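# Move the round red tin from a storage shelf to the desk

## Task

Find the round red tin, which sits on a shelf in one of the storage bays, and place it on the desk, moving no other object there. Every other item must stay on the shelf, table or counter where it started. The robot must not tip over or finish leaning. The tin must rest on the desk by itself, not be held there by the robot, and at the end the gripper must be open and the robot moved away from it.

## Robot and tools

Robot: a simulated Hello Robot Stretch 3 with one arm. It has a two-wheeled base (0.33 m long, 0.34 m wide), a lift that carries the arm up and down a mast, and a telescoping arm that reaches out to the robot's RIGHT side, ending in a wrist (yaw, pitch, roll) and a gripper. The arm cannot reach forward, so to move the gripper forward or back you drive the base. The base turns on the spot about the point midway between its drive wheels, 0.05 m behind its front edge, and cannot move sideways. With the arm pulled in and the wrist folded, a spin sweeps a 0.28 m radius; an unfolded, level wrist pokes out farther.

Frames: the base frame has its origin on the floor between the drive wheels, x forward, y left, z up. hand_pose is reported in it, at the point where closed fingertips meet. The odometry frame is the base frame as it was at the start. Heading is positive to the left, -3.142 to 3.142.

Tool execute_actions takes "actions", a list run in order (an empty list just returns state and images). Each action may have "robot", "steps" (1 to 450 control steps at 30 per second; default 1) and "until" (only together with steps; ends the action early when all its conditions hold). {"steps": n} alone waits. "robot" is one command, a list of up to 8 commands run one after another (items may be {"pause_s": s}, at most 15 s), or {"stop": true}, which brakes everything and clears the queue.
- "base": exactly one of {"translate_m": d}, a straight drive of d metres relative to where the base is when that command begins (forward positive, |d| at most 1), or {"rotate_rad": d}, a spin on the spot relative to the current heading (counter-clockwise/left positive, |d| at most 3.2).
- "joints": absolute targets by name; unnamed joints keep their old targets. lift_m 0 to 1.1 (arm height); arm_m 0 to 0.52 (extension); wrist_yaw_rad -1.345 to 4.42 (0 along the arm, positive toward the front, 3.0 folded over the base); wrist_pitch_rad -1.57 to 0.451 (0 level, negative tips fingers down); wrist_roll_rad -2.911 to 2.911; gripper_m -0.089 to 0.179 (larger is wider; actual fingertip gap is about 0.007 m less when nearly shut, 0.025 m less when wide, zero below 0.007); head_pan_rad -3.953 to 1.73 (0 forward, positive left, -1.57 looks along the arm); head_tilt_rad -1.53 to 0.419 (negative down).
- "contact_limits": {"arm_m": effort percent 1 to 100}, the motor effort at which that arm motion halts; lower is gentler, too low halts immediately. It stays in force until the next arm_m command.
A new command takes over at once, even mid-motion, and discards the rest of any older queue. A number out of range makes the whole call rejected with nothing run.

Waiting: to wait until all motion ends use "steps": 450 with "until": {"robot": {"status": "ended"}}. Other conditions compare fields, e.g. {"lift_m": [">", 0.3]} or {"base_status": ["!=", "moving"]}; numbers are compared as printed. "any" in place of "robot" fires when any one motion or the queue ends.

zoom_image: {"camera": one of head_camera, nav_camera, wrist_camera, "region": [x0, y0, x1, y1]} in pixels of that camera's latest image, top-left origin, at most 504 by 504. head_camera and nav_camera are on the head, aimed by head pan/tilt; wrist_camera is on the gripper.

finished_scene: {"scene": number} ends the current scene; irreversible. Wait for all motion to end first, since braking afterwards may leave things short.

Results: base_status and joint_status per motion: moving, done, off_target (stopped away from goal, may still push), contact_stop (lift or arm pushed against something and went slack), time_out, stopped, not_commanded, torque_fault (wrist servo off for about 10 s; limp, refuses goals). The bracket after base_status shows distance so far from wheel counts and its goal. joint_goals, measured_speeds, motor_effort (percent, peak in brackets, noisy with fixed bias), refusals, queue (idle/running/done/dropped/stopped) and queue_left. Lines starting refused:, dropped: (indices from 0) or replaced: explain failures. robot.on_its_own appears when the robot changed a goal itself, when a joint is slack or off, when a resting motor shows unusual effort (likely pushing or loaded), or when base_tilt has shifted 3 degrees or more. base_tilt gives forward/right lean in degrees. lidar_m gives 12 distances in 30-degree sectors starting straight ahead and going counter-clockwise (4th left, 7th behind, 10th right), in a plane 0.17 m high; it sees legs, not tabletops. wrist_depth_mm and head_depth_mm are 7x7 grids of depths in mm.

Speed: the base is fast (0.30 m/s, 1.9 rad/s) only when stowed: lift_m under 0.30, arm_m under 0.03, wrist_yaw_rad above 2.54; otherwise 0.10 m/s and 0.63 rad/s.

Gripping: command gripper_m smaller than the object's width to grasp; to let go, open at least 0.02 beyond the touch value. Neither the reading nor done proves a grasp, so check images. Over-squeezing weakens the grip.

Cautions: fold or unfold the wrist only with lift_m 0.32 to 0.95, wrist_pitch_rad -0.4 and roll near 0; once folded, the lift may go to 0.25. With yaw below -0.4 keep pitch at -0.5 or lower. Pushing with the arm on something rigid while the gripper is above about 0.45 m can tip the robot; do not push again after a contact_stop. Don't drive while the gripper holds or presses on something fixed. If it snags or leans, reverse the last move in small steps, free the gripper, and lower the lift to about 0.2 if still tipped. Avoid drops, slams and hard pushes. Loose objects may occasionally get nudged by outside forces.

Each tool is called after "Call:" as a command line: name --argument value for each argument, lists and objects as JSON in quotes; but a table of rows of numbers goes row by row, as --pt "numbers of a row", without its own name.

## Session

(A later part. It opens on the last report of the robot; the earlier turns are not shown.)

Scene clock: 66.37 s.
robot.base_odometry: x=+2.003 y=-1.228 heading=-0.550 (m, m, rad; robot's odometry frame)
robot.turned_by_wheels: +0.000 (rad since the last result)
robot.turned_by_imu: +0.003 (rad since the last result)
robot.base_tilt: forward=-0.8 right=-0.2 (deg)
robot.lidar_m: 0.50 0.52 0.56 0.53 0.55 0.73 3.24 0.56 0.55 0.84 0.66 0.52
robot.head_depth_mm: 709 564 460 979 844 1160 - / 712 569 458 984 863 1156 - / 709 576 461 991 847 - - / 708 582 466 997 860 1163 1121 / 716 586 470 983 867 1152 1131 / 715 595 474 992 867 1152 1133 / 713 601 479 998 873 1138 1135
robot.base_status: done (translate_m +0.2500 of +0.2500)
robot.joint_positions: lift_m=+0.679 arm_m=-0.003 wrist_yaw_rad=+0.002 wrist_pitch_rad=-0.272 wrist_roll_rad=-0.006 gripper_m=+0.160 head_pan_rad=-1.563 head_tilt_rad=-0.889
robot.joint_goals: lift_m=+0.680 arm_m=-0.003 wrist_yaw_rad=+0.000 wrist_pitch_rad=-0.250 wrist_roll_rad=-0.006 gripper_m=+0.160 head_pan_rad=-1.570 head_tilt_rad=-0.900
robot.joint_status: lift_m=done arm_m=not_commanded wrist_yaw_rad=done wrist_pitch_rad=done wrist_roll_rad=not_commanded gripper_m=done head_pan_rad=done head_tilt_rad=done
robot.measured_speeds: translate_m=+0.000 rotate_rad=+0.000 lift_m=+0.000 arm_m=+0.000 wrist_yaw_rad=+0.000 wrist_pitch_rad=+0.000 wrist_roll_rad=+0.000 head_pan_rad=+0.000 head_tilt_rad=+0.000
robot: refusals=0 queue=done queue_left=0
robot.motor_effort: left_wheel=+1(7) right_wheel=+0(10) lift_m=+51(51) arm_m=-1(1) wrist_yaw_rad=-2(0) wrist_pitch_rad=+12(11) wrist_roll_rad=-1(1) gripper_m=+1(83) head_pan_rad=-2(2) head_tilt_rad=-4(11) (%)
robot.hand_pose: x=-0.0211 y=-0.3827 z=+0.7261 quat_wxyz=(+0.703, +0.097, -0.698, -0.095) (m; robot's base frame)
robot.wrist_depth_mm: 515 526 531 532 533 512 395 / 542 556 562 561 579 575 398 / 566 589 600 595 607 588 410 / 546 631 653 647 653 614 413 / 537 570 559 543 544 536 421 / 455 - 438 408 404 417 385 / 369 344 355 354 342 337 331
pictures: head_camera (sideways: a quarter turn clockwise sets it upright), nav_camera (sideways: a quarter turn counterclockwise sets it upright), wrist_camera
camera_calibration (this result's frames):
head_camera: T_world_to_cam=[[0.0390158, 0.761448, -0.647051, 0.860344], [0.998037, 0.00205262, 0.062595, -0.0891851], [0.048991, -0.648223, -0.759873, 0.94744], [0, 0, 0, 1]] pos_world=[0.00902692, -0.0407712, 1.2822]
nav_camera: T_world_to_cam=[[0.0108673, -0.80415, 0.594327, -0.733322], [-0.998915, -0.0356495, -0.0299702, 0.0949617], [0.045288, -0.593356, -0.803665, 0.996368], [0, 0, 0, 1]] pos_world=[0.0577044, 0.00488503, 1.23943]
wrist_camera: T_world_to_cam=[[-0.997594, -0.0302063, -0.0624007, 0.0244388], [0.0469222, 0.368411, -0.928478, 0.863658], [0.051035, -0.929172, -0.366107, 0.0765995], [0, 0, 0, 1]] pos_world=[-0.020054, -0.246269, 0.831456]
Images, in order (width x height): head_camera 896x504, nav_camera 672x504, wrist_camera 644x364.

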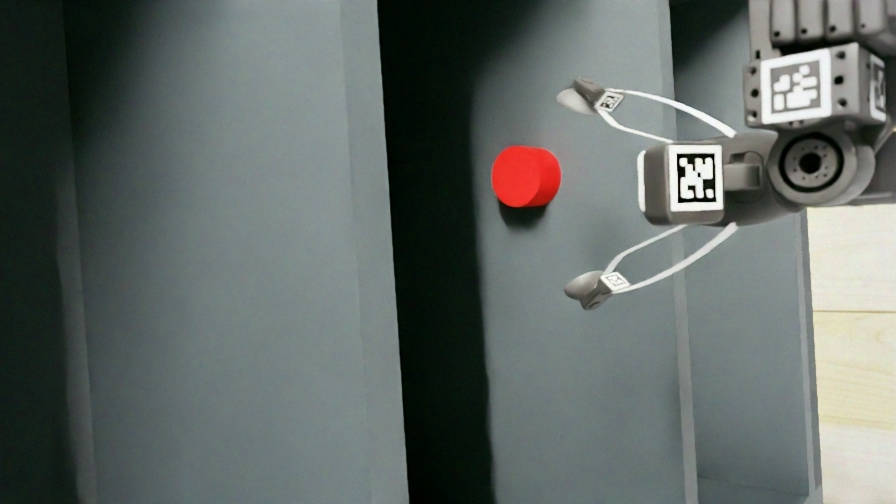

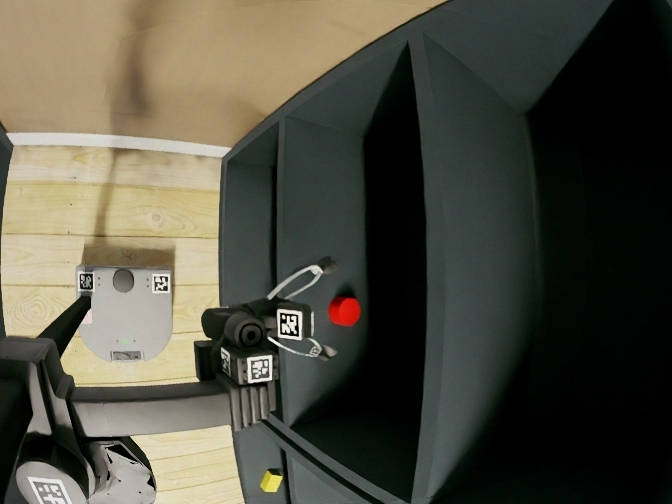

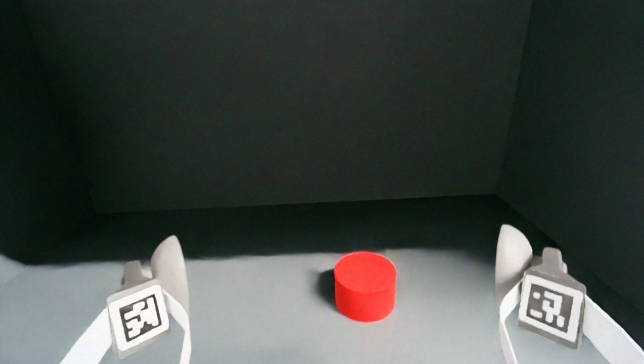

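Call:
execute_actions --actions '[{"robot":[{"joints":{"arm_m":0.17},"base":{"translate_m":-0.03}},{"joints":{"lift_m":0.51}}],"steps":450,"until":{"robot":{"status":"ended"}}}]'

Scene clock: 74.77 s.
robot.base_odometry: x=+1.978 y=-1.213 heading=-0.550 (m, m, rad; robot's odometry frame)
robot.turned_by_wheels: +0.000 (rad since the last result)
robot.turned_by_imu: +0.001 (rad since the last result)
robot.base_tilt: forward=-0.8 right=-0.3 (deg)
robot.lidar_m: 0.53 0.55 0.55 0.53 0.55 0.73 3.19 0.57 0.53 0.84 0.70 0.55
robot.head_depth_mm: 708 562 461 980 840 1142 1124 / 713 568 459 984 861 - 1119 / 709 575 461 995 857 1155 1127 / 707 580 465 998 854 1164 1128 / 716 586 469 983 863 1153 1128 / 717 593 474 990 867 1157 1139 / 713 601 478 996 873 1165 1139
robot.base_status: done (translate_m -0.0300 of -0.0300)
robot.joint_positions: lift_m=+0.511 arm_m=+0.170 wrist_yaw_rad=+0.001 wrist_pitch_rad=-0.270 wrist_roll_rad=-0.006 gripper_m=+0.160 head_pan_rad=-1.563 head_tilt_rad=-0.889
robot.joint_goals: lift_m=+0.510 arm_m=+0.170 wrist_yaw_rad=+0.000 wrist_pitch_rad=-0.250 wrist_roll_rad=-0.006 gripper_m=+0.160 head_pan_rad=-1.570 head_tilt_rad=-0.900
robot.joint_status: lift_m=done arm_m=done wrist_yaw_rad=done wrist_pitch_rad=done wrist_roll_rad=not_commanded gripper_m=done head_pan_rad=done head_tilt_rad=done
robot.measured_speeds: translate_m=+0.000 rotate_rad=+0.000 lift_m=+0.000 arm_m=+0.000 wrist_yaw_rad=+0.000 wrist_pitch_rad=+0.000 wrist_roll_rad=+0.000 head_pan_rad=+0.000 head_tilt_rad=+0.000
robot: refusals=0 queue=done queue_left=0
robot.motor_effort: left_wheel=+2(3) right_wheel=+0(4) lift_m=+18(52) arm_m=+1(0) wrist_yaw_rad=+0(1) wrist_pitch_rad=+11(12) wrist_roll_rad=-1(1) gripper_m=+1(0) head_pan_rad=-3(3) head_tilt_rad=-4(4) (%)
robot.hand_pose: x=-0.0214 y=-0.5552 z=+0.5577 quat_wxyz=(+0.703, +0.096, -0.698, -0.095) (m; robot's base frame)
robot.wrist_depth_mm: 372 376 374 372 375 377 364 / 388 397 397 395 399 406 358 / 418 413 420 425 413 424 369 / 365 347 345 329 318 308 298 / 252 250 243 154 170 233 221 / 195 - 189 132 145 179 177 / 162 151 154 142 145 145 143
pictures: head_camera (sideways: a quarter turn clockwise sets it upright), nav_camera (sideways: a quarter turn counterclockwise sets it upright), wrist_camera
camera_calibration (this result's frames):
head_camera: T_world_to_cam=[[0.0390139, 0.761675, -0.646784, 0.859996], [0.998037, 0.00203087, 0.0625931, -0.0891826], [0.0489892, -0.647956, -0.760101, 0.947737], [0, 0, 0, 1]] pos_world=[0.00902688, -0.0407643, 1.28219]
nav_camera: T_world_to_cam=[[0.010869, -0.804359, 0.594044, -0.732954], [-0.998915, -0.0356392, -0.0299801, 0.0949746], [0.045286, -0.593074, -0.803874, 0.996639], [0, 0, 0, 1]] pos_world=[0.0577042, 0.00490698, 1.23943]
wrist_camera: T_world_to_cam=[[-0.997629, -0.0291184, -0.0623616, 0.00901667], [0.0473561, 0.367086, -0.928981, 0.77037], [0.0499426, -0.929731, -0.364837, -0.146373], [0, 0, 0, 1]] pos_world=[-0.0201762, -0.418617, 0.662819]
Images, in order (width x height): head_camera 896x504, nav_camera 672x504, wrist_camera 644x364.

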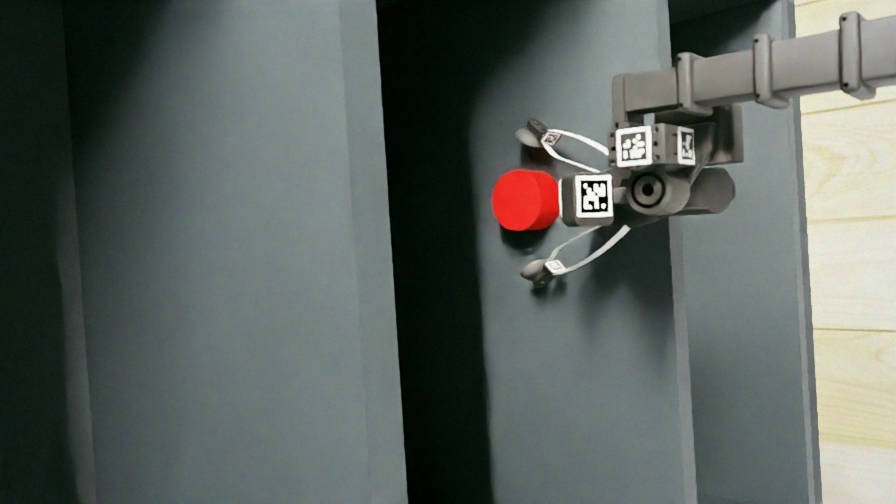

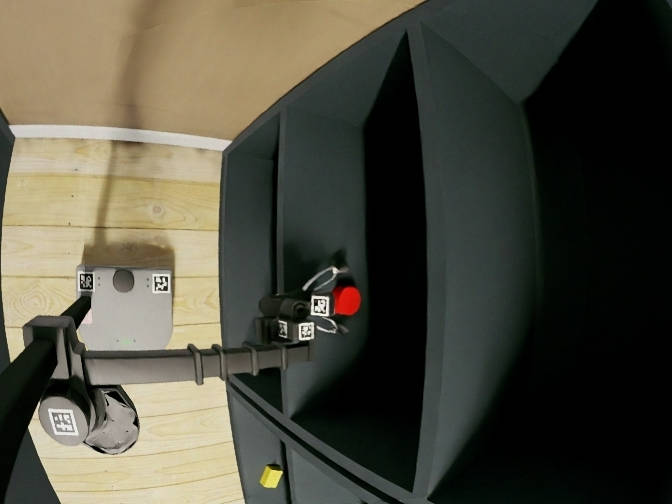

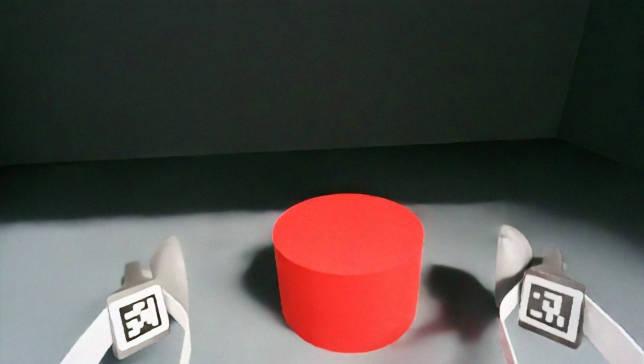

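Call:
execute_actions --actions '[{"robot":[{"joints":{"arm_m":0.2,"lift_m":0.48}}],"steps":450,"until":{"robot":{"status":"ended"}}}]'

Scene clock: 78.87 s.
robot.base_odometry: x=+1.978 y=-1.213 heading=-0.550 (m, m, rad; robot's odometry frame)
robot.turned_by_wheels: +0.000 (rad since the last result)
robot.turned_by_imu: +0.000 (rad since the last result)
robot.base_tilt: forward=-0.8 right=-0.3 (deg)
robot.lidar_m: 0.53 0.55 0.55 0.53 0.55 0.73 3.20 0.57 0.53 0.84 0.70 0.56
robot.head_depth_mm: 709 562 461 980 842 1147 1122 / 714 569 459 983 856 - 1115 / 711 574 462 989 855 1160 1118 / 709 581 465 998 855 1169 1122 / 717 588 469 983 865 1155 1131 / 716 593 473 991 867 1163 1135 / 714 601 478 998 876 1162 1140
robot.base_status: done (translate_m -0.0300 of -0.0300)
robot.joint_positions: lift_m=+0.485 arm_m=+0.199 wrist_yaw_rad=+0.001 wrist_pitch_rad=-0.203 wrist_roll_rad=-0.006 gripper_m=+0.160 head_pan_rad=-1.563 head_tilt_rad=-0.889
robot.joint_goals: lift_m=+0.485 arm_m=+0.200 wrist_yaw_rad=+0.000 wrist_pitch_rad=-0.250 wrist_roll_rad=-0.006 gripper_m=+0.160 head_pan_rad=-1.570 head_tilt_rad=-0.900
robot.joint_status: lift_m=contact_stop arm_m=done wrist_yaw_rad=done wrist_pitch_rad=done wrist_roll_rad=not_commanded gripper_m=done head_pan_rad=done head_tilt_rad=done
robot.measured_speeds: translate_m=+0.000 rotate_rad=+0.000 lift_m=+0.000 arm_m=+0.000 wrist_yaw_rad=+0.000 wrist_pitch_rad=+0.000 wrist_roll_rad=+0.000 head_pan_rad=+0.000 head_tilt_rad=+0.000
robot: refusals=0 queue=dropped queue_left=0
robot.on_its_own: lift_m is slack since a contact_stop, until your next command for it (your +0.480 is given up); wrist_pitch_rad is at rest, and its effort (-25) is outside its rest range (-20 to +32)
robot.motor_effort: left_wheel=+1(0) right_wheel=+1(1) lift_m=+34(34) arm_m=+4(5) wrist_yaw_rad=+0(1) wrist_pitch_rad=-25(29) wrist_roll_rad=-1(1) gripper_m=-1(1) head_pan_rad=-3(3) head_tilt_rad=-4(4) (%)
robot.hand_pose: x=-0.0213 y=-0.5905 z=+0.5486 quat_wxyz=(+0.706, +0.072, -0.701, -0.072) (m; robot's base frame)
robot.wrist_depth_mm: 347 347 354 350 355 359 347 / 361 366 367 368 369 372 369 / 379 377 386 391 391 393 366 / 389 373 357 338 328 315 304 / 251 245 238 139 143 222 215 / 186 194 177 104 103 168 164 / 153 139 141 95 97 134 129
pictures: head_camera (sideways: a quarter turn clockwise sets it upright), nav_camera (sideways: a quarter turn counterclockwise sets it upright), wrist_camera
camera_calibration (this result's frames):
head_camera: T_world_to_cam=[[0.0390134, 0.761772, -0.64667, 0.859847], [0.998037, 0.00202125, 0.0625923, -0.0891815], [0.0489882, -0.647842, -0.760198, 0.947863], [0, 0, 0, 1]] pos_world=[0.00902684, -0.0407614, 1.28218]
nav_camera: T_world_to_cam=[[0.0108695, -0.804448, 0.593924, -0.732797], [-0.998915, -0.0356345, -0.0299843, 0.0949801], [0.045285, -0.592953, -0.803963, 0.996755], [0, 0, 0, 1]] pos_world=[0.0577041, 0.00491632, 1.23943]
wrist_camera: T_world_to_cam=[[-0.997626, -0.033256, -0.060305, 0.00386374], [0.0473824, 0.304001, -0.951493, 0.750007], [0.0499756, -0.952091, -0.301704, -0.230275], [0, 0, 0, 1]] pos_world=[-0.0201744, -0.447118, 0.644384]
Images, in order (width x height): head_camera 896x504, nav_camera 672x504, wrist_camera 644x364.

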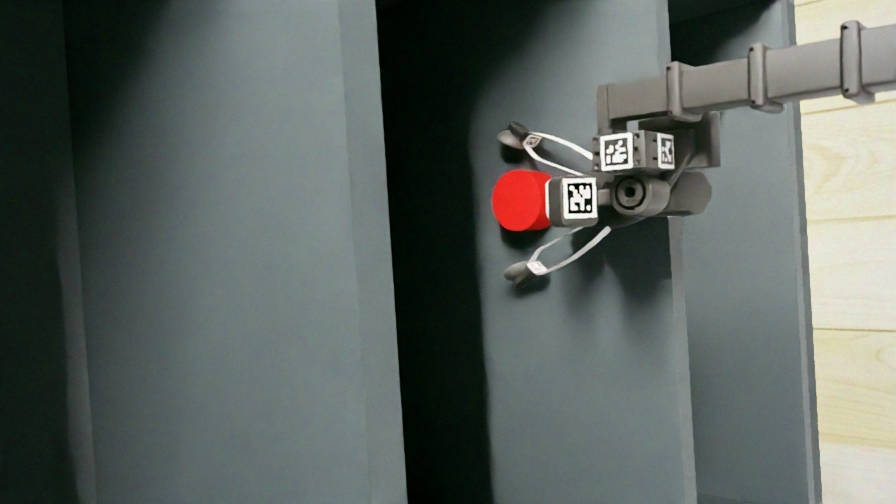

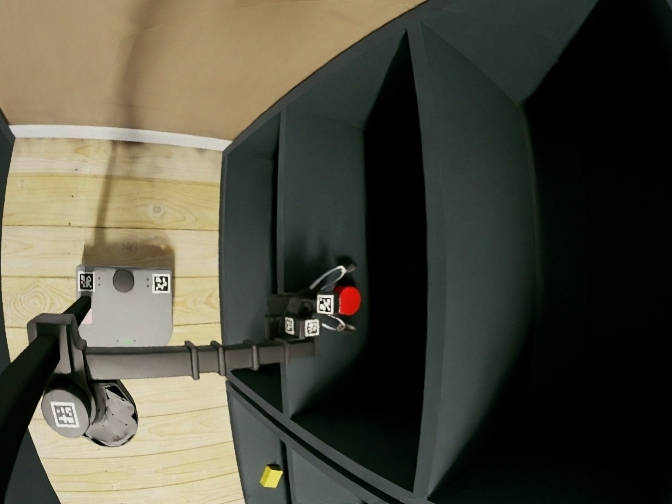

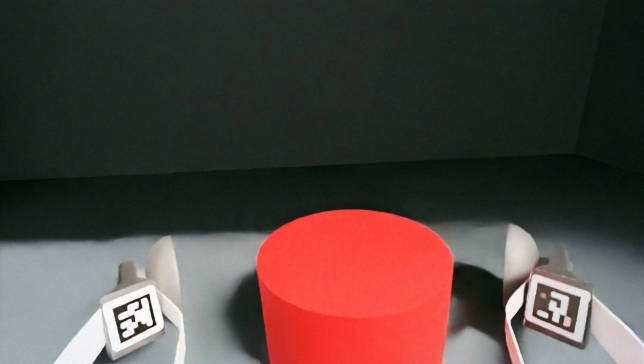

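Touching the shelf. Raise slightly, close, lift.

Call:
execute_actions --actions '[{"robot":[{"joints":{"lift_m":0.505,"wrist_pitch_rad":-0.25}},{"joints":{"gripper_m":0.03}},{"pause_s":0.7},{"joints":{"lift_m":0.56}},{"joints":{"arm_m":0.0}}],"steps":450,"until":{"robot":{"status":"ended"}}}]'

Scene clock: 88.80 s.
robot.base_odometry: x=+1.978 y=-1.213 heading=-0.550 (m, m, rad; robot's odometry frame)
robot.turned_by_wheels: +0.000 (rad since the last result)
robot.turned_by_imu: +0.001 (rad since the last result)
robot.base_tilt: forward=-0.8 right=-0.3 (deg)
robot.lidar_m: 0.53 0.55 0.55 0.53 0.55 0.73 3.20 0.57 0.53 0.84 0.70 0.55
robot.head_depth_mm: 710 562 462 978 842 1147 1137 / 713 569 459 988 849 1156 1125 / 710 575 461 993 853 688 - / 706 581 464 995 860 1175 1128 / 716 587 470 983 862 1155 1126 / 716 593 473 989 868 1159 1137 / 711 600 478 994 875 1164 1139
robot.base_status: done (translate_m -0.0300 of -0.0300)
robot.joint_positions: lift_m=+0.559 arm_m=+0.000 wrist_yaw_rad=+0.000 wrist_pitch_rad=-0.273 wrist_roll_rad=-0.006 gripper_m=+0.034 head_pan_rad=-1.563 head_tilt_rad=-0.889
robot.joint_goals: lift_m=+0.560 arm_m=+0.000 wrist_yaw_rad=+0.000 wrist_pitch_rad=-0.250 wrist_roll_rad=-0.006 gripper_m=+0.033 head_pan_rad=-1.570 head_tilt_rad=-0.900
robot.joint_status: lift_m=done arm_m=done wrist_yaw_rad=done wrist_pitch_rad=done wrist_roll_rad=not_commanded gripper_m=done head_pan_rad=done head_tilt_rad=done
robot.measured_speeds: translate_m=+0.000 rotate_rad=+0.000 lift_m=+0.000 arm_m=+0.000 wrist_yaw_rad=+0.000 wrist_pitch_rad=+0.000 wrist_roll_rad=+0.000 head_pan_rad=+0.000 head_tilt_rad=+0.000
robot: refusals=0 queue=done queue_left=0
robot.motor_effort: left_wheel=+1(1) right_wheel=+1(1) lift_m=+52(55) arm_m=-3(2) wrist_yaw_rad=+0(0) wrist_pitch_rad=+12(25) wrist_roll_rad=+0(1) gripper_m=-19(95) head_pan_rad=-3(2) head_tilt_rad=-4(4) (%)
robot.hand_pose: x=-0.0215 y=-0.3854 z=+0.6057 quat_wxyz=(+0.703, +0.097, -0.698, -0.096) (m; robot's base frame)
robot.wrist_depth_mm: 513 525 525 526 535 519 364 / 544 561 559 550 569 549 374 / 571 584 590 587 574 534 369 / 503 483 462 446 438 423 361 / 350 342 341 146 152 310 304 / 271 264 119 113 114 249 238 / 217 216 204 104 115 199 199
pictures: head_camera (sideways: a quarter turn clockwise sets it upright), nav_camera (sideways: a quarter turn counterclockwise sets it upright), wrist_camera
camera_calibration (this result's frames):
head_camera: T_world_to_cam=[[0.0390134, 0.761772, -0.646669, 0.859846], [0.998037, 0.00202122, 0.0625923, -0.0891815], [0.0489881, -0.647842, -0.760198, 0.947863], [0, 0, 0, 1]] pos_world=[0.00902684, -0.0407614, 1.28218]
nav_camera: T_world_to_cam=[[0.0108695, -0.804448, 0.593923, -0.732797], [-0.998915, -0.0356345, -0.0299843, 0.0949801], [0.045285, -0.592953, -0.803963, 0.996755], [0, 0, 0, 1]] pos_world=[0.0577041, 0.00491635, 1.23943]
wrist_camera: T_world_to_cam=[[-0.997648, -0.0282638, -0.0624447, 0.0171745], [0.0476042, 0.369756, -0.927909, 0.75306], [0.0493155, -0.928699, -0.367541, 0.031057], [0, 0, 0, 1]] pos_world=[-0.0202463, -0.24912, 0.711258]
Images, in order (width x height): head_camera 896x504, nav_camera 672x504, wrist_camera 644x364.

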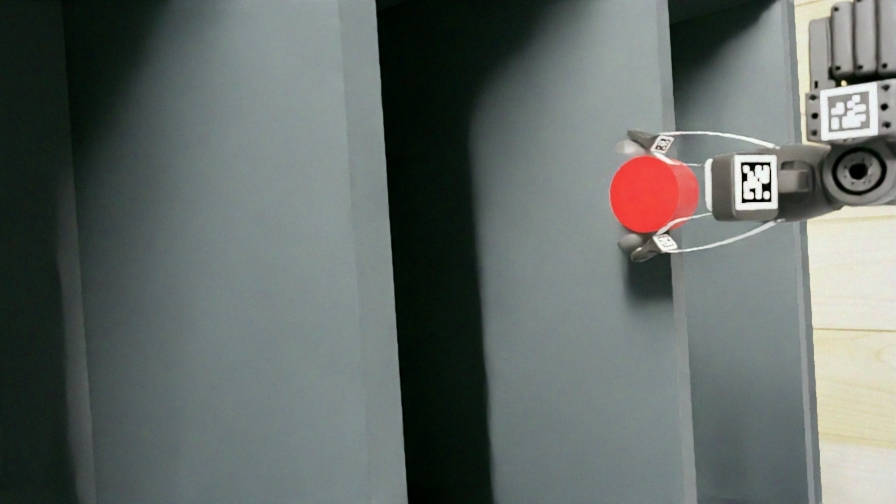

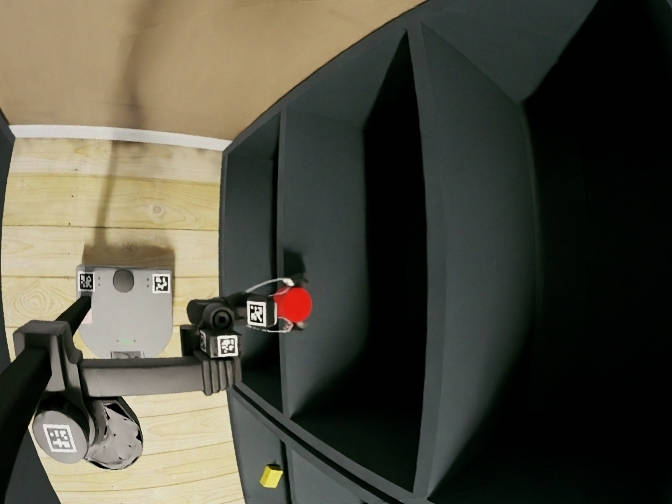

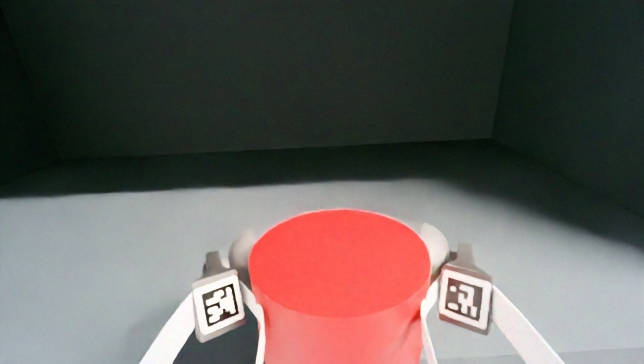

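Call:
execute_actions --actions '[{"robot":[{"joints":{"wrist_yaw_rad":1.57,"head_pan_rad":-3.1,"head_tilt_rad":-0.7}},{"base":{"translate_m":-1.0},"joints":{"lift_m":0.9}}],"steps":450,"until":{"robot":{"status":"ended"}}},{"robot":{"base":{"translate_m":-0.6}},"steps":450,"until":{"robot":{"status":"ended"}}}]'

Scene clock: 114.23 s.
robot.base_odometry: x=+0.614 y=-0.376 heading=-0.550 (m, m, rad; robot's odometry frame)
robot.turned_by_wheels: +0.000 (rad since the last result)
robot.turned_by_imu: -0.005 (rad since the last result)
robot.base_tilt: forward=-0.8 right=-0.3 (deg)
robot.lidar_m: 2.12 0.71 0.55 0.89 2.42 1.72 1.61 1.34 0.95 0.91 0.51 1.22
robot.head_depth_mm: 1405 1550 1738 1906 - - - / 1406 1550 1732 1939 - - - / 1386 1519 1722 1907 - 1368 - / 1383 1532 1723 1922 1693 1420 - / 1384 1533 1728 1919 1714 1433 - / 1385 1534 1724 1936 1710 1436 - / 1386 1545 1718 1951 1731 1445 -
robot.base_status: done (translate_m -0.6000 of -0.6000)
robot.joint_positions: lift_m=+0.899 arm_m=+0.000 wrist_yaw_rad=+1.568 wrist_pitch_rad=-0.273 wrist_roll_rad=-0.006 gripper_m=+0.034 head_pan_rad=-3.093 head_tilt_rad=-0.705
robot.joint_goals: lift_m=+0.900 arm_m=+0.000 wrist_yaw_rad=+1.570 wrist_pitch_rad=-0.250 wrist_roll_rad=-0.006 gripper_m=+0.033 head_pan_rad=-3.100 head_tilt_rad=-0.700
robot.joint_status: lift_m=done arm_m=done wrist_yaw_rad=done wrist_pitch_rad=done wrist_roll_rad=not_commanded gripper_m=done head_pan_rad=done head_tilt_rad=done
robot.measured_speeds: translate_m=+0.000 rotate_rad=+0.000 lift_m=+0.000 arm_m=+0.000 wrist_yaw_rad=+0.000 wrist_pitch_rad=+0.000 wrist_roll_rad=+0.000 head_pan_rad=+0.000 head_tilt_rad=+0.000
robot: refusals=0 queue=done queue_left=0
robot.motor_effort: left_wheel=+1(2) right_wheel=-1(5) lift_m=+52(52) arm_m=-2(3) wrist_yaw_rad=+2(2) wrist_pitch_rad=+12(13) wrist_roll_rad=-1(1) gripper_m=-19(19) head_pan_rad=-3(33) head_tilt_rad=+1(13) (%)
robot.hand_pose: x=+0.2189 y=-0.1459 z=+0.9457 quat_wxyz=(+0.566, +0.562, -0.426, +0.428) (m; robot's base frame)
robot.wrist_depth_mm: 746 - - - 987 988 798 / 761 - - - - 601 369 / 733 - - - - - 377 / 728 - - - - - 837 / 716 - - 146 151 901 789 / 710 - 120 113 114 724 693 / 711 957 - 105 114 589 569
pictures: head_camera (sideways: a quarter turn clockwise sets it upright), nav_camera (sideways: a quarter turn counterclockwise sets it upright), wrist_camera
camera_calibration (this result's frames):
head_camera: T_world_to_cam=[[0.631472, -0.0139697, -0.775273, 1.02383], [0.0547232, -0.996542, 0.0625296, -0.0833607], [-0.773466, -0.0819111, -0.628523, 0.781621], [0, 0, 0, 1]] pos_world=[-0.0374016, -0.0047463, 1.29023]
nav_camera: T_world_to_cam=[[-0.680982, -0.0380658, 0.73131, -0.907598], [-0.0818063, 0.996352, -0.0243148, 0.0820112], [-0.727717, -0.0763837, -0.681611, 0.842361], [0, 0, 0, 1]] pos_world=[0.00165118, -0.0519177, 1.23989]
wrist_camera: T_world_to_cam=[[0.0258815, -0.997713, -0.0624459, -0.0804274], [-0.369745, 0.0484829, -0.927868, 1.01293], [0.928773, 0.0471036, -0.367644, 0.316604], [0, 0, 0, 1]] pos_world=[0.0825545, -0.144266, 1.05124]
Images, in order (width x height): head_camera 896x504, nav_camera 672x504, wrist_camera 644x364.

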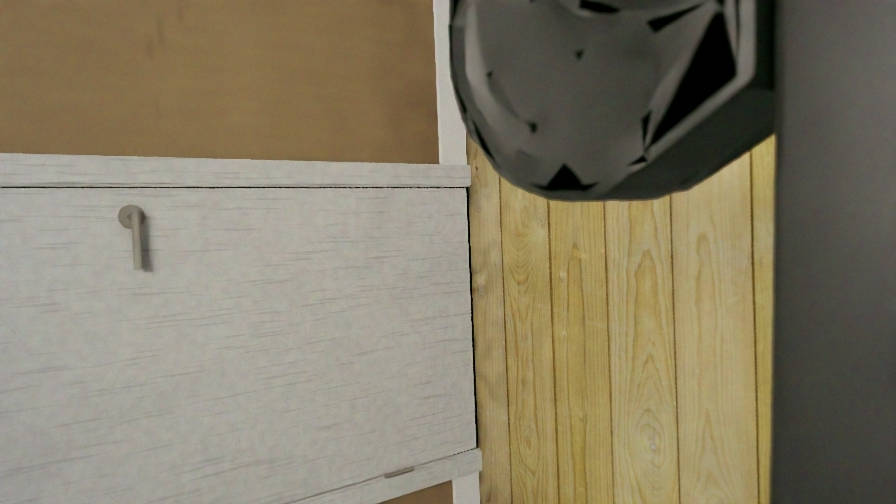

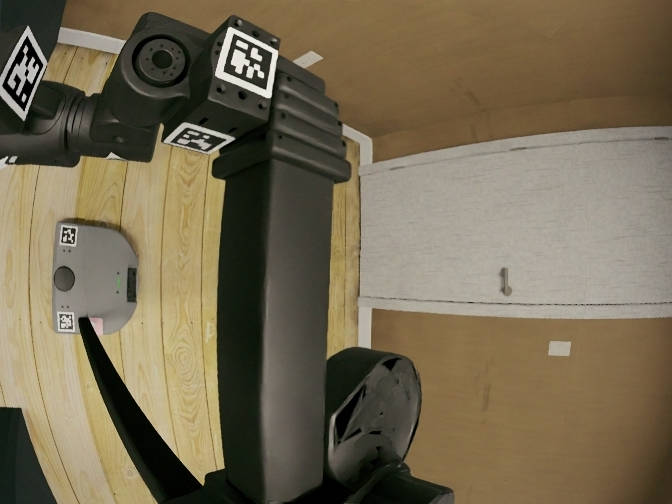

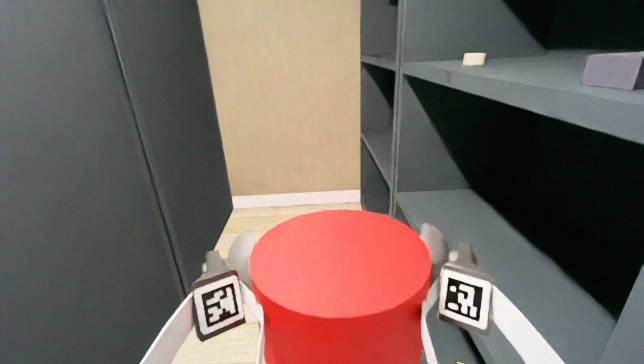

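Call:
execute_actions --actions '[{"robot":[{"base":{"translate_m":-0.6}},{"base":{"rotate_rad":-1.57},"joints":{"head_tilt_rad":-0.45}},{"base":{"translate_m":-0.8}}],"steps":450,"until":{"robot":{"status":"ended"}}},{"steps":200,"until":{"robot":{"status":"ended"}}}]'

Scene clock: 138.13 s.
robot.base_odometry: x=+0.520 y=+0.620 heading=-2.120 (m, m, rad; robot's odometry frame)
robot.turned_by_wheels: -1.570 (rad since the last result)
robot.turned_by_imu: -1.571 (rad since the last result)
robot.base_tilt: forward=-0.8 right=-0.3 (deg)
robot.lidar_m: 1.73 1.51 0.87 0.83 1.51 1.32 2.58 1.47 1.12 1.07 1.10 1.44
robot.head_depth_mm: 2546 2755 2937 3030 2221 - - / 2561 2756 2923 2698 2234 1906 - / 2563 2744 2965 2698 2250 1798 1418 / 2580 2774 2951 3064 2288 1754 1426 / 2563 2744 2959 3058 2318 1776 1443 / 2595 2771 1632 2718 2334 1736 1450 / 2589 2776 1665 2772 2271 1690 1456
robot.base_status: done (translate_m -0.8000 of -0.8000)
robot.joint_positions: lift_m=+0.899 arm_m=+0.000 wrist_yaw_rad=+1.569 wrist_pitch_rad=-0.273 wrist_roll_rad=-0.006 gripper_m=+0.034 head_pan_rad=-3.093 head_tilt_rad=-0.458
robot.joint_goals: lift_m=+0.900 arm_m=+0.000 wrist_yaw_rad=+1.570 wrist_pitch_rad=-0.250 wrist_roll_rad=-0.006 gripper_m=+0.033 head_pan_rad=-3.100 head_tilt_rad=-0.450
robot.joint_status: lift_m=done arm_m=done wrist_yaw_rad=done wrist_pitch_rad=done wrist_roll_rad=not_commanded gripper_m=done head_pan_rad=done head_tilt_rad=done
robot.measured_speeds: translate_m=+0.000 rotate_rad=+0.000 lift_m=+0.000 arm_m=+0.000 wrist_yaw_rad=+0.000 wrist_pitch_rad=+0.000 wrist_roll_rad=+0.000 head_pan_rad=+0.000 head_tilt_rad=+0.000
robot: refusals=0 queue=done queue_left=0
robot.motor_effort: left_wheel=+3(5) right_wheel=-1(7) lift_m=+52(52) arm_m=-3(3) wrist_yaw_rad=+1(1) wrist_pitch_rad=+13(12) wrist_roll_rad=-1(1) gripper_m=-19(19) head_pan_rad=-2(3) head_tilt_rad=+2(16) (%)
robot.hand_pose: x=+0.2189 y=-0.1458 z=+0.9457 quat_wxyz=(+0.566, +0.562, -0.426, +0.428) (m; robot's base frame)
robot.wrist_depth_mm: - - - - - - 984 / - - - - - - 994 / - - - - - - - / - - - - - - - / - - - 146 152 - - / - - 120 113 114 - - / - - - 105 114 - -
pictures: head_camera (sideways: a quarter turn clockwise sets it upright), nav_camera (sideways: a quarter turn counterclockwise sets it upright), wrist_camera
camera_calibration (this result's frames):
head_camera: T_world_to_cam=[[0.42322, -0.0242052, -0.905703, 1.19518], [0.0696064, -0.99582, 0.0591395, -0.0790575], [-0.903349, -0.0880718, -0.419766, 0.510804], [0, 0, 0, 1]] pos_world=[-0.0388864, -0.0048101, 1.30157]
nav_camera: T_world_to_cam=[[-0.481895, -0.0282656, 0.875773, -1.09715], [-0.0865454, 0.996128, -0.0154717, 0.0705337], [-0.871945, -0.0832499, -0.482475, 0.584175], [0, 0, 0, 1]] pos_world=[-0.0132364, -0.0526395, 1.24379]
wrist_camera: T_world_to_cam=[[0.0262912, -0.997702, -0.0624477, -0.0804237], [-0.369765, 0.0483327, -0.927867, 1.01291], [0.928753, 0.0474857, -0.367644, 0.31666], [0, 0, 0, 1]] pos_world=[0.0825541, -0.144232, 1.05124]
Images, in order (width x height): head_camera 896x504, nav_camera 672x504, wrist_camera 644x364.

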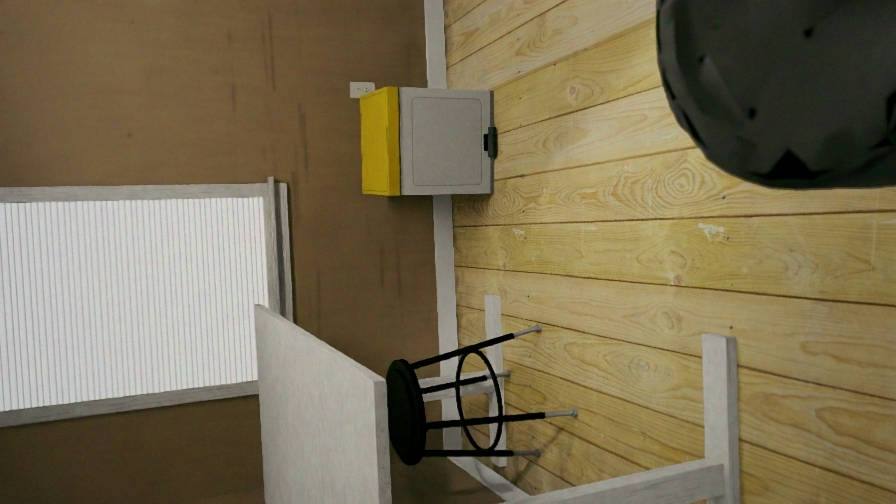

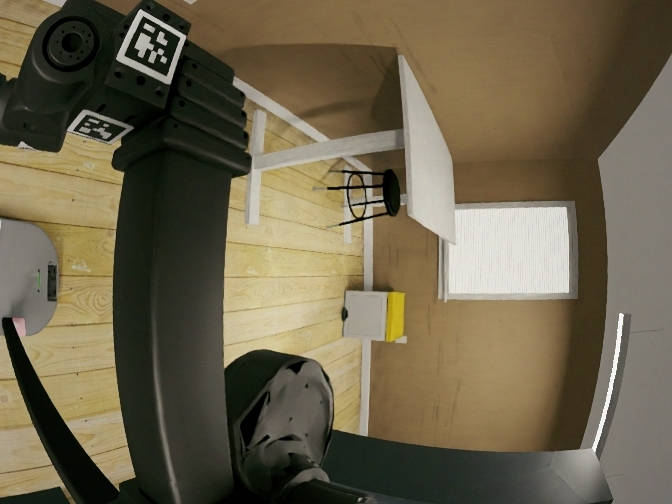

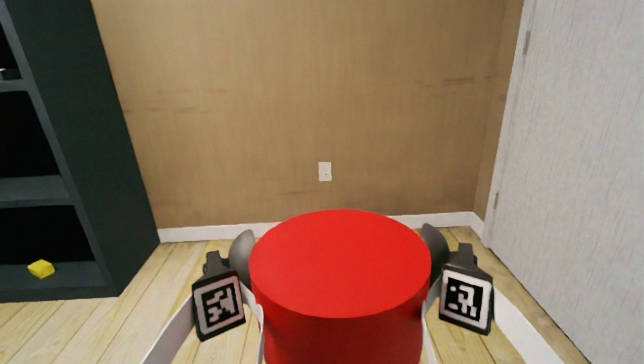

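Call:
execute_actions --actions '[{"robot":[{"base":{"translate_m":-1.0},"joints":{"lift_m":1.0,"head_pan_rad":-2.2,"head_tilt_rad":-0.7}},{"base":{"translate_m":-0.55}},{"joints":{"wrist_yaw_rad":0,"head_pan_rad":-1.6}}],"steps":450,"until":{"robot":{"status":"ended"}}},{"steps":300,"until":{"robot":{"status":"ended"}}}]'

Scene clock: 162.90 s.
robot.base_odometry: x=+1.329 y=+1.942 heading=-2.120 (m, m, rad; robot's odometry frame)
robot.turned_by_wheels: +0.000 (rad since the last result)
robot.turned_by_imu: -0.005 (rad since the last result)
robot.base_tilt: forward=-0.8 right=-0.3 (deg)
robot.lidar_m: 3.26 1.63 0.80 0.77 2.22 1.07 1.04 0.85 0.87 0.74 0.69 1.54
robot.head_depth_mm: 981 1044 779 - - - - / 971 1033 752 - - - - / 964 1027 779 - - - - / 956 1029 788 - 443 1436 1227 / 951 1017 763 573 457 1403 1208 / 944 1020 772 578 462 1119 1229 / 935 1014 781 584 465 1427 1253
robot.base_status: done (translate_m -0.5500 of -0.5500)
robot.joint_positions: lift_m=+0.999 arm_m=+0.000 wrist_yaw_rad=+0.002 wrist_pitch_rad=-0.273 wrist_roll_rad=-0.006 gripper_m=+0.034 head_pan_rad=-1.607 head_tilt_rad=-0.691
robot.joint_goals: lift_m=+1.000 arm_m=+0.000 wrist_yaw_rad=+0.000 wrist_pitch_rad=-0.250 wrist_roll_rad=-0.006 gripper_m=+0.033 head_pan_rad=-1.600 head_tilt_rad=-0.700
robot.joint_status: lift_m=done arm_m=done wrist_yaw_rad=done wrist_pitch_rad=done wrist_roll_rad=not_commanded gripper_m=done head_pan_rad=done head_tilt_rad=done
robot.measured_speeds: translate_m=+0.000 rotate_rad=+0.000 lift_m=+0.000 arm_m=+0.000 wrist_yaw_rad=+0.000 wrist_pitch_rad=+0.000 wrist_roll_rad=+0.000 head_pan_rad=+0.000 head_tilt_rad=+0.000
robot: refusals=0 queue=done queue_left=0
robot.motor_effort: left_wheel=+2(2) right_wheel=-2(5) lift_m=+52(53) arm_m=-3(3) wrist_yaw_rad=-1(2) wrist_pitch_rad=+13(13) wrist_roll_rad=-1(1) gripper_m=-19(19) head_pan_rad=+3(34) head_tilt_rad=-3(16) (%)
robot.hand_pose: x=-0.0211 y=-0.3854 z=+1.0457 quat_wxyz=(+0.703, +0.098, -0.698, -0.096) (m; robot's base frame)
robot.wrist_depth_mm: 761 792 796 780 793 835 809 / 848 806 828 848 854 860 844 / 873 921 872 816 784 755 712 / 941 552 529 511 500 471 462 / 414 387 376 146 152 348 341 / 302 298 120 113 114 281 272 / 245 243 231 104 114 226 226
pictures: head_camera (sideways: a quarter turn clockwise sets it upright), nav_camera (sideways: a quarter turn counterclockwise sets it upright), wrist_camera
camera_calibration (this result's frames):
head_camera: T_world_to_cam=[[0.0672257, 0.617507, -0.783687, 1.03824], [0.997617, -0.0293613, 0.0624415, -0.0889987], [0.015548, -0.786017, -0.618009, 0.763131], [0, 0, 0, 1]] pos_world=[0.00712501, -0.0439004, 1.29084]
nav_camera: T_world_to_cam=[[-0.0196094, -0.671849, 0.740428, -0.923516], [-0.999711, 0.00287687, -0.0238658, 0.0870262], [0.0139041, -0.740682, -0.671712, 0.824961], [0, 0, 0, 1]] pos_world=[0.0574212, -0.00968039, 1.24001]
wrist_camera: T_world_to_cam=[[-0.997593, -0.0301219, -0.0624539, 0.044393], [0.0469109, 0.370082, -0.927814, 1.16126], [0.0510606, -0.928511, -0.367779, 0.19313], [0, 0, 0, 1]] pos_world=[-0.0200511, -0.249103, 1.15124]
Images, in order (width x height): head_camera 896x504, nav_camera 672x504, wrist_camera 644x364.

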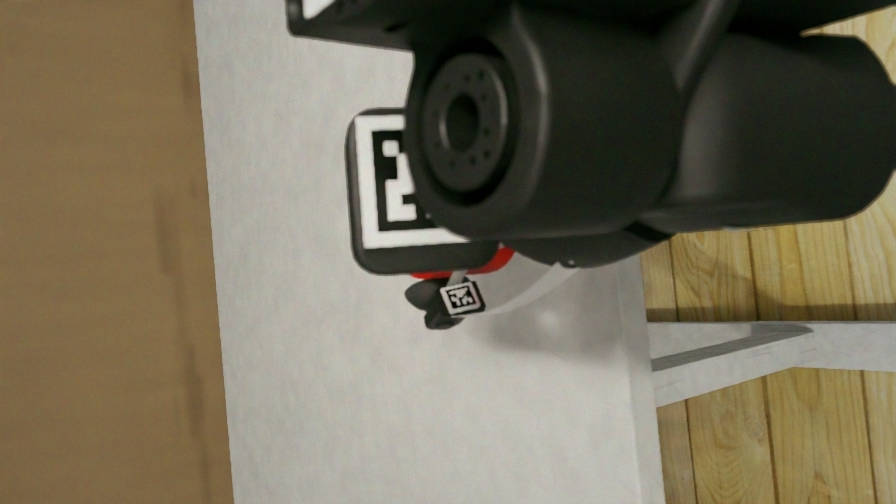

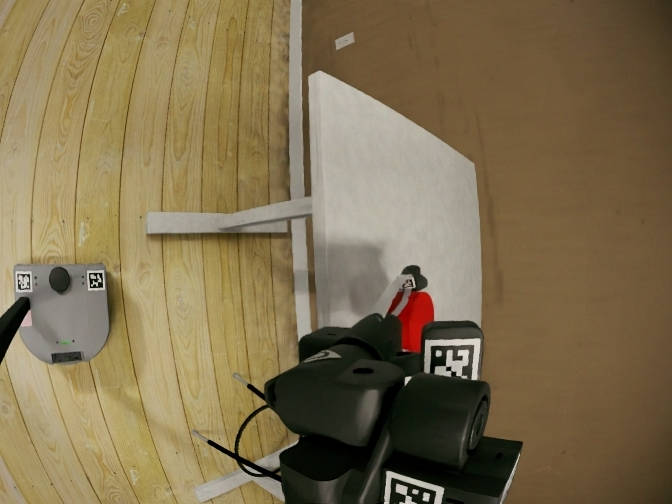

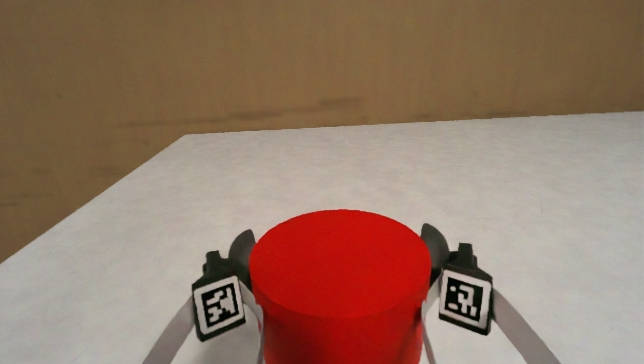

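Call:
execute_actions --actions '[{"robot":[{"joints":{"arm_m":0.15}},{"joints":{"lift_m":0.96}}],"steps":450,"until":{"robot":{"status":"ended"}}}]'

Call:
zoom_image --camera "nav_camera" --region '[290,200,560,420]'

Scene clock: 171.67 s.
robot.base_odometry: x=+1.329 y=+1.942 heading=-2.120 (m, m, rad; robot's odometry frame)
robot.turned_by_wheels: +0.000 (rad since the last result)
robot.turned_by_imu: +0.001 (rad since the last result)
robot.base_tilt: forward=-0.8 right=-0.2 (deg)
robot.lidar_m: 3.26 1.63 0.80 0.77 2.22 1.07 1.04 0.85 0.87 0.74 0.69 1.54
robot.head_depth_mm: 986 1049 - - 445 1400 1210 / 972 1047 - - 448 1414 1220 / 964 1032 - - 441 1424 1217 / 956 1029 834 528 452 1435 1232 / 949 1017 763 570 458 1410 1205 / 943 1014 772 578 461 1116 1230 / 936 1017 782 582 465 1426 1253
robot.base_status: done (translate_m -0.5500 of -0.5500)
robot.joint_positions: lift_m=+0.961 arm_m=+0.150 wrist_yaw_rad=+0.001 wrist_pitch_rad=-0.274 wrist_roll_rad=-0.006 gripper_m=+0.034 head_pan_rad=-1.607 head_tilt_rad=-0.691
robot.joint_goals: lift_m=+0.960 arm_m=+0.150 wrist_yaw_rad=+0.000 wrist_pitch_rad=-0.250 wrist_roll_rad=-0.006 gripper_m=+0.033 head_pan_rad=-1.600 head_tilt_rad=-0.700
robot.joint_status: lift_m=done arm_m=done wrist_yaw_rad=done wrist_pitch_rad=done wrist_roll_rad=not_commanded gripper_m=done head_pan_rad=done head_tilt_rad=done
robot.measured_speeds: translate_m=+0.000 rotate_rad=+0.000 lift_m=+0.000 arm_m=+0.000 wrist_yaw_rad=+0.000 wrist_pitch_rad=+0.000 wrist_roll_rad=+0.000 head_pan_rad=+0.000 head_tilt_rad=+0.000
robot: refusals=0 queue=done queue_left=0
robot.motor_effort: left_wheel=+2(3) right_wheel=-1(1) lift_m=+19(53) arm_m=+1(1) wrist_yaw_rad=+0(2) wrist_pitch_rad=+13(13) wrist_roll_rad=-1(1) gripper_m=-19(19) head_pan_rad=+2(3) head_tilt_rad=-3(4) (%)
robot.hand_pose: x=-0.0214 y=-0.5349 z=+1.0068 quat_wxyz=(+0.703, +0.097, -0.698, -0.096) (m; robot's base frame)
robot.wrist_depth_mm: 645 652 652 665 672 663 679 / 698 689 695 704 706 712 728 / 728 712 727 662 644 588 566 / 745 443 420 411 394 384 366 / 319 307 309 147 152 284 270 / 246 241 120 113 114 226 218 / 197 196 186 104 114 181 181
pictures: head_camera (sideways: a quarter turn clockwise sets it upright), nav_camera (sideways: a quarter turn counterclockwise sets it upright), wrist_camera
camera_calibration (this result's frames):
head_camera: T_world_to_cam=[[0.0671267, 0.617665, -0.783571, 1.03809], [0.997621, -0.0292045, 0.0624428, -0.0890004], [0.015685, -0.785899, -0.618156, 0.763321], [0, 0, 0, 1]] pos_world=[0.0071325, -0.0438982, 1.29083]
nav_camera: T_world_to_cam=[[-0.0195009, -0.671991, 0.740303, -0.923353], [-0.999711, 0.00271246, -0.023872, 0.0870344], [0.0140338, -0.740554, -0.67185, 0.82514], [0, 0, 0, 1]] pos_world=[0.0574232, -0.00966016, 1.24001]
wrist_camera: T_world_to_cam=[[-0.997628, -0.0289296, -0.0624582, 0.0378214], [0.0473495, 0.370169, -0.927757, 1.1806], [0.0499597, -0.928514, -0.367921, 0.0401372], [0, 0, 0, 1]] pos_world=[-0.0201743, -0.398659, 1.11244]
Images, in order (width x height): head_camera 896x504, nav_camera 672x504, wrist_camera 644x364.

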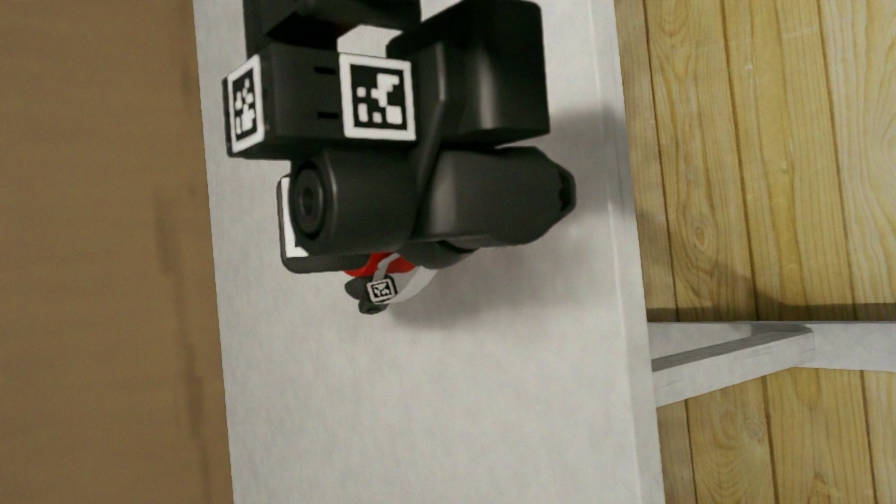

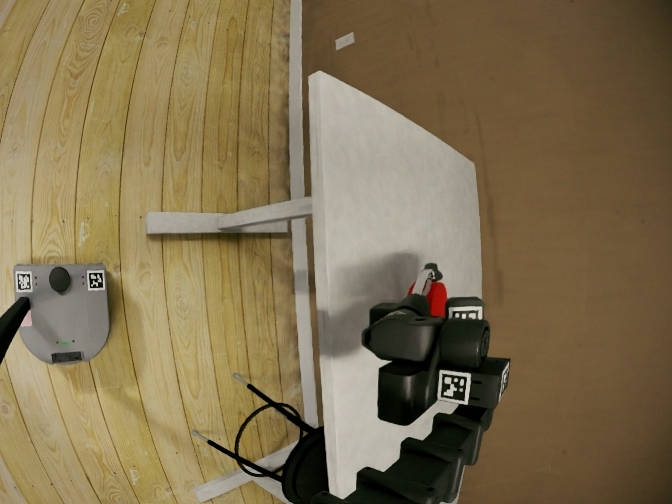

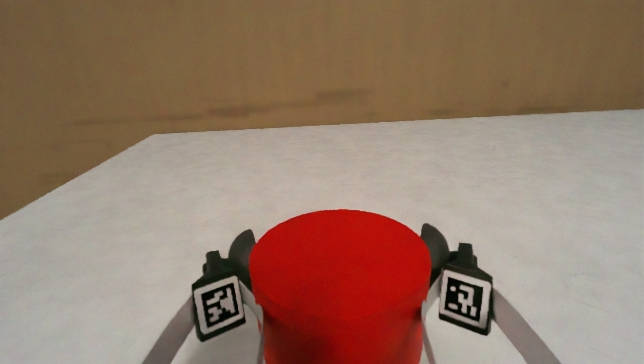

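Region (290, 200, 560, 420) of nav_camera's 672x504 image, scaled by 1.867, with more detail than that image has; it fills the top 411 rows of this view, and the rest is white.

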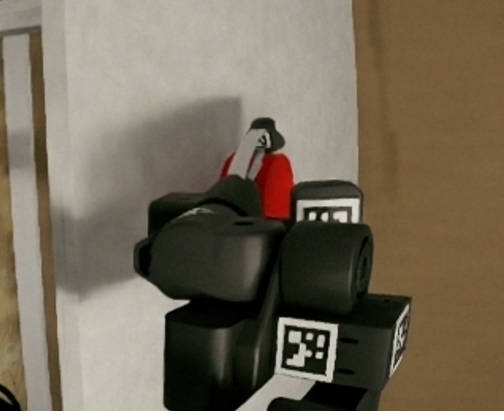

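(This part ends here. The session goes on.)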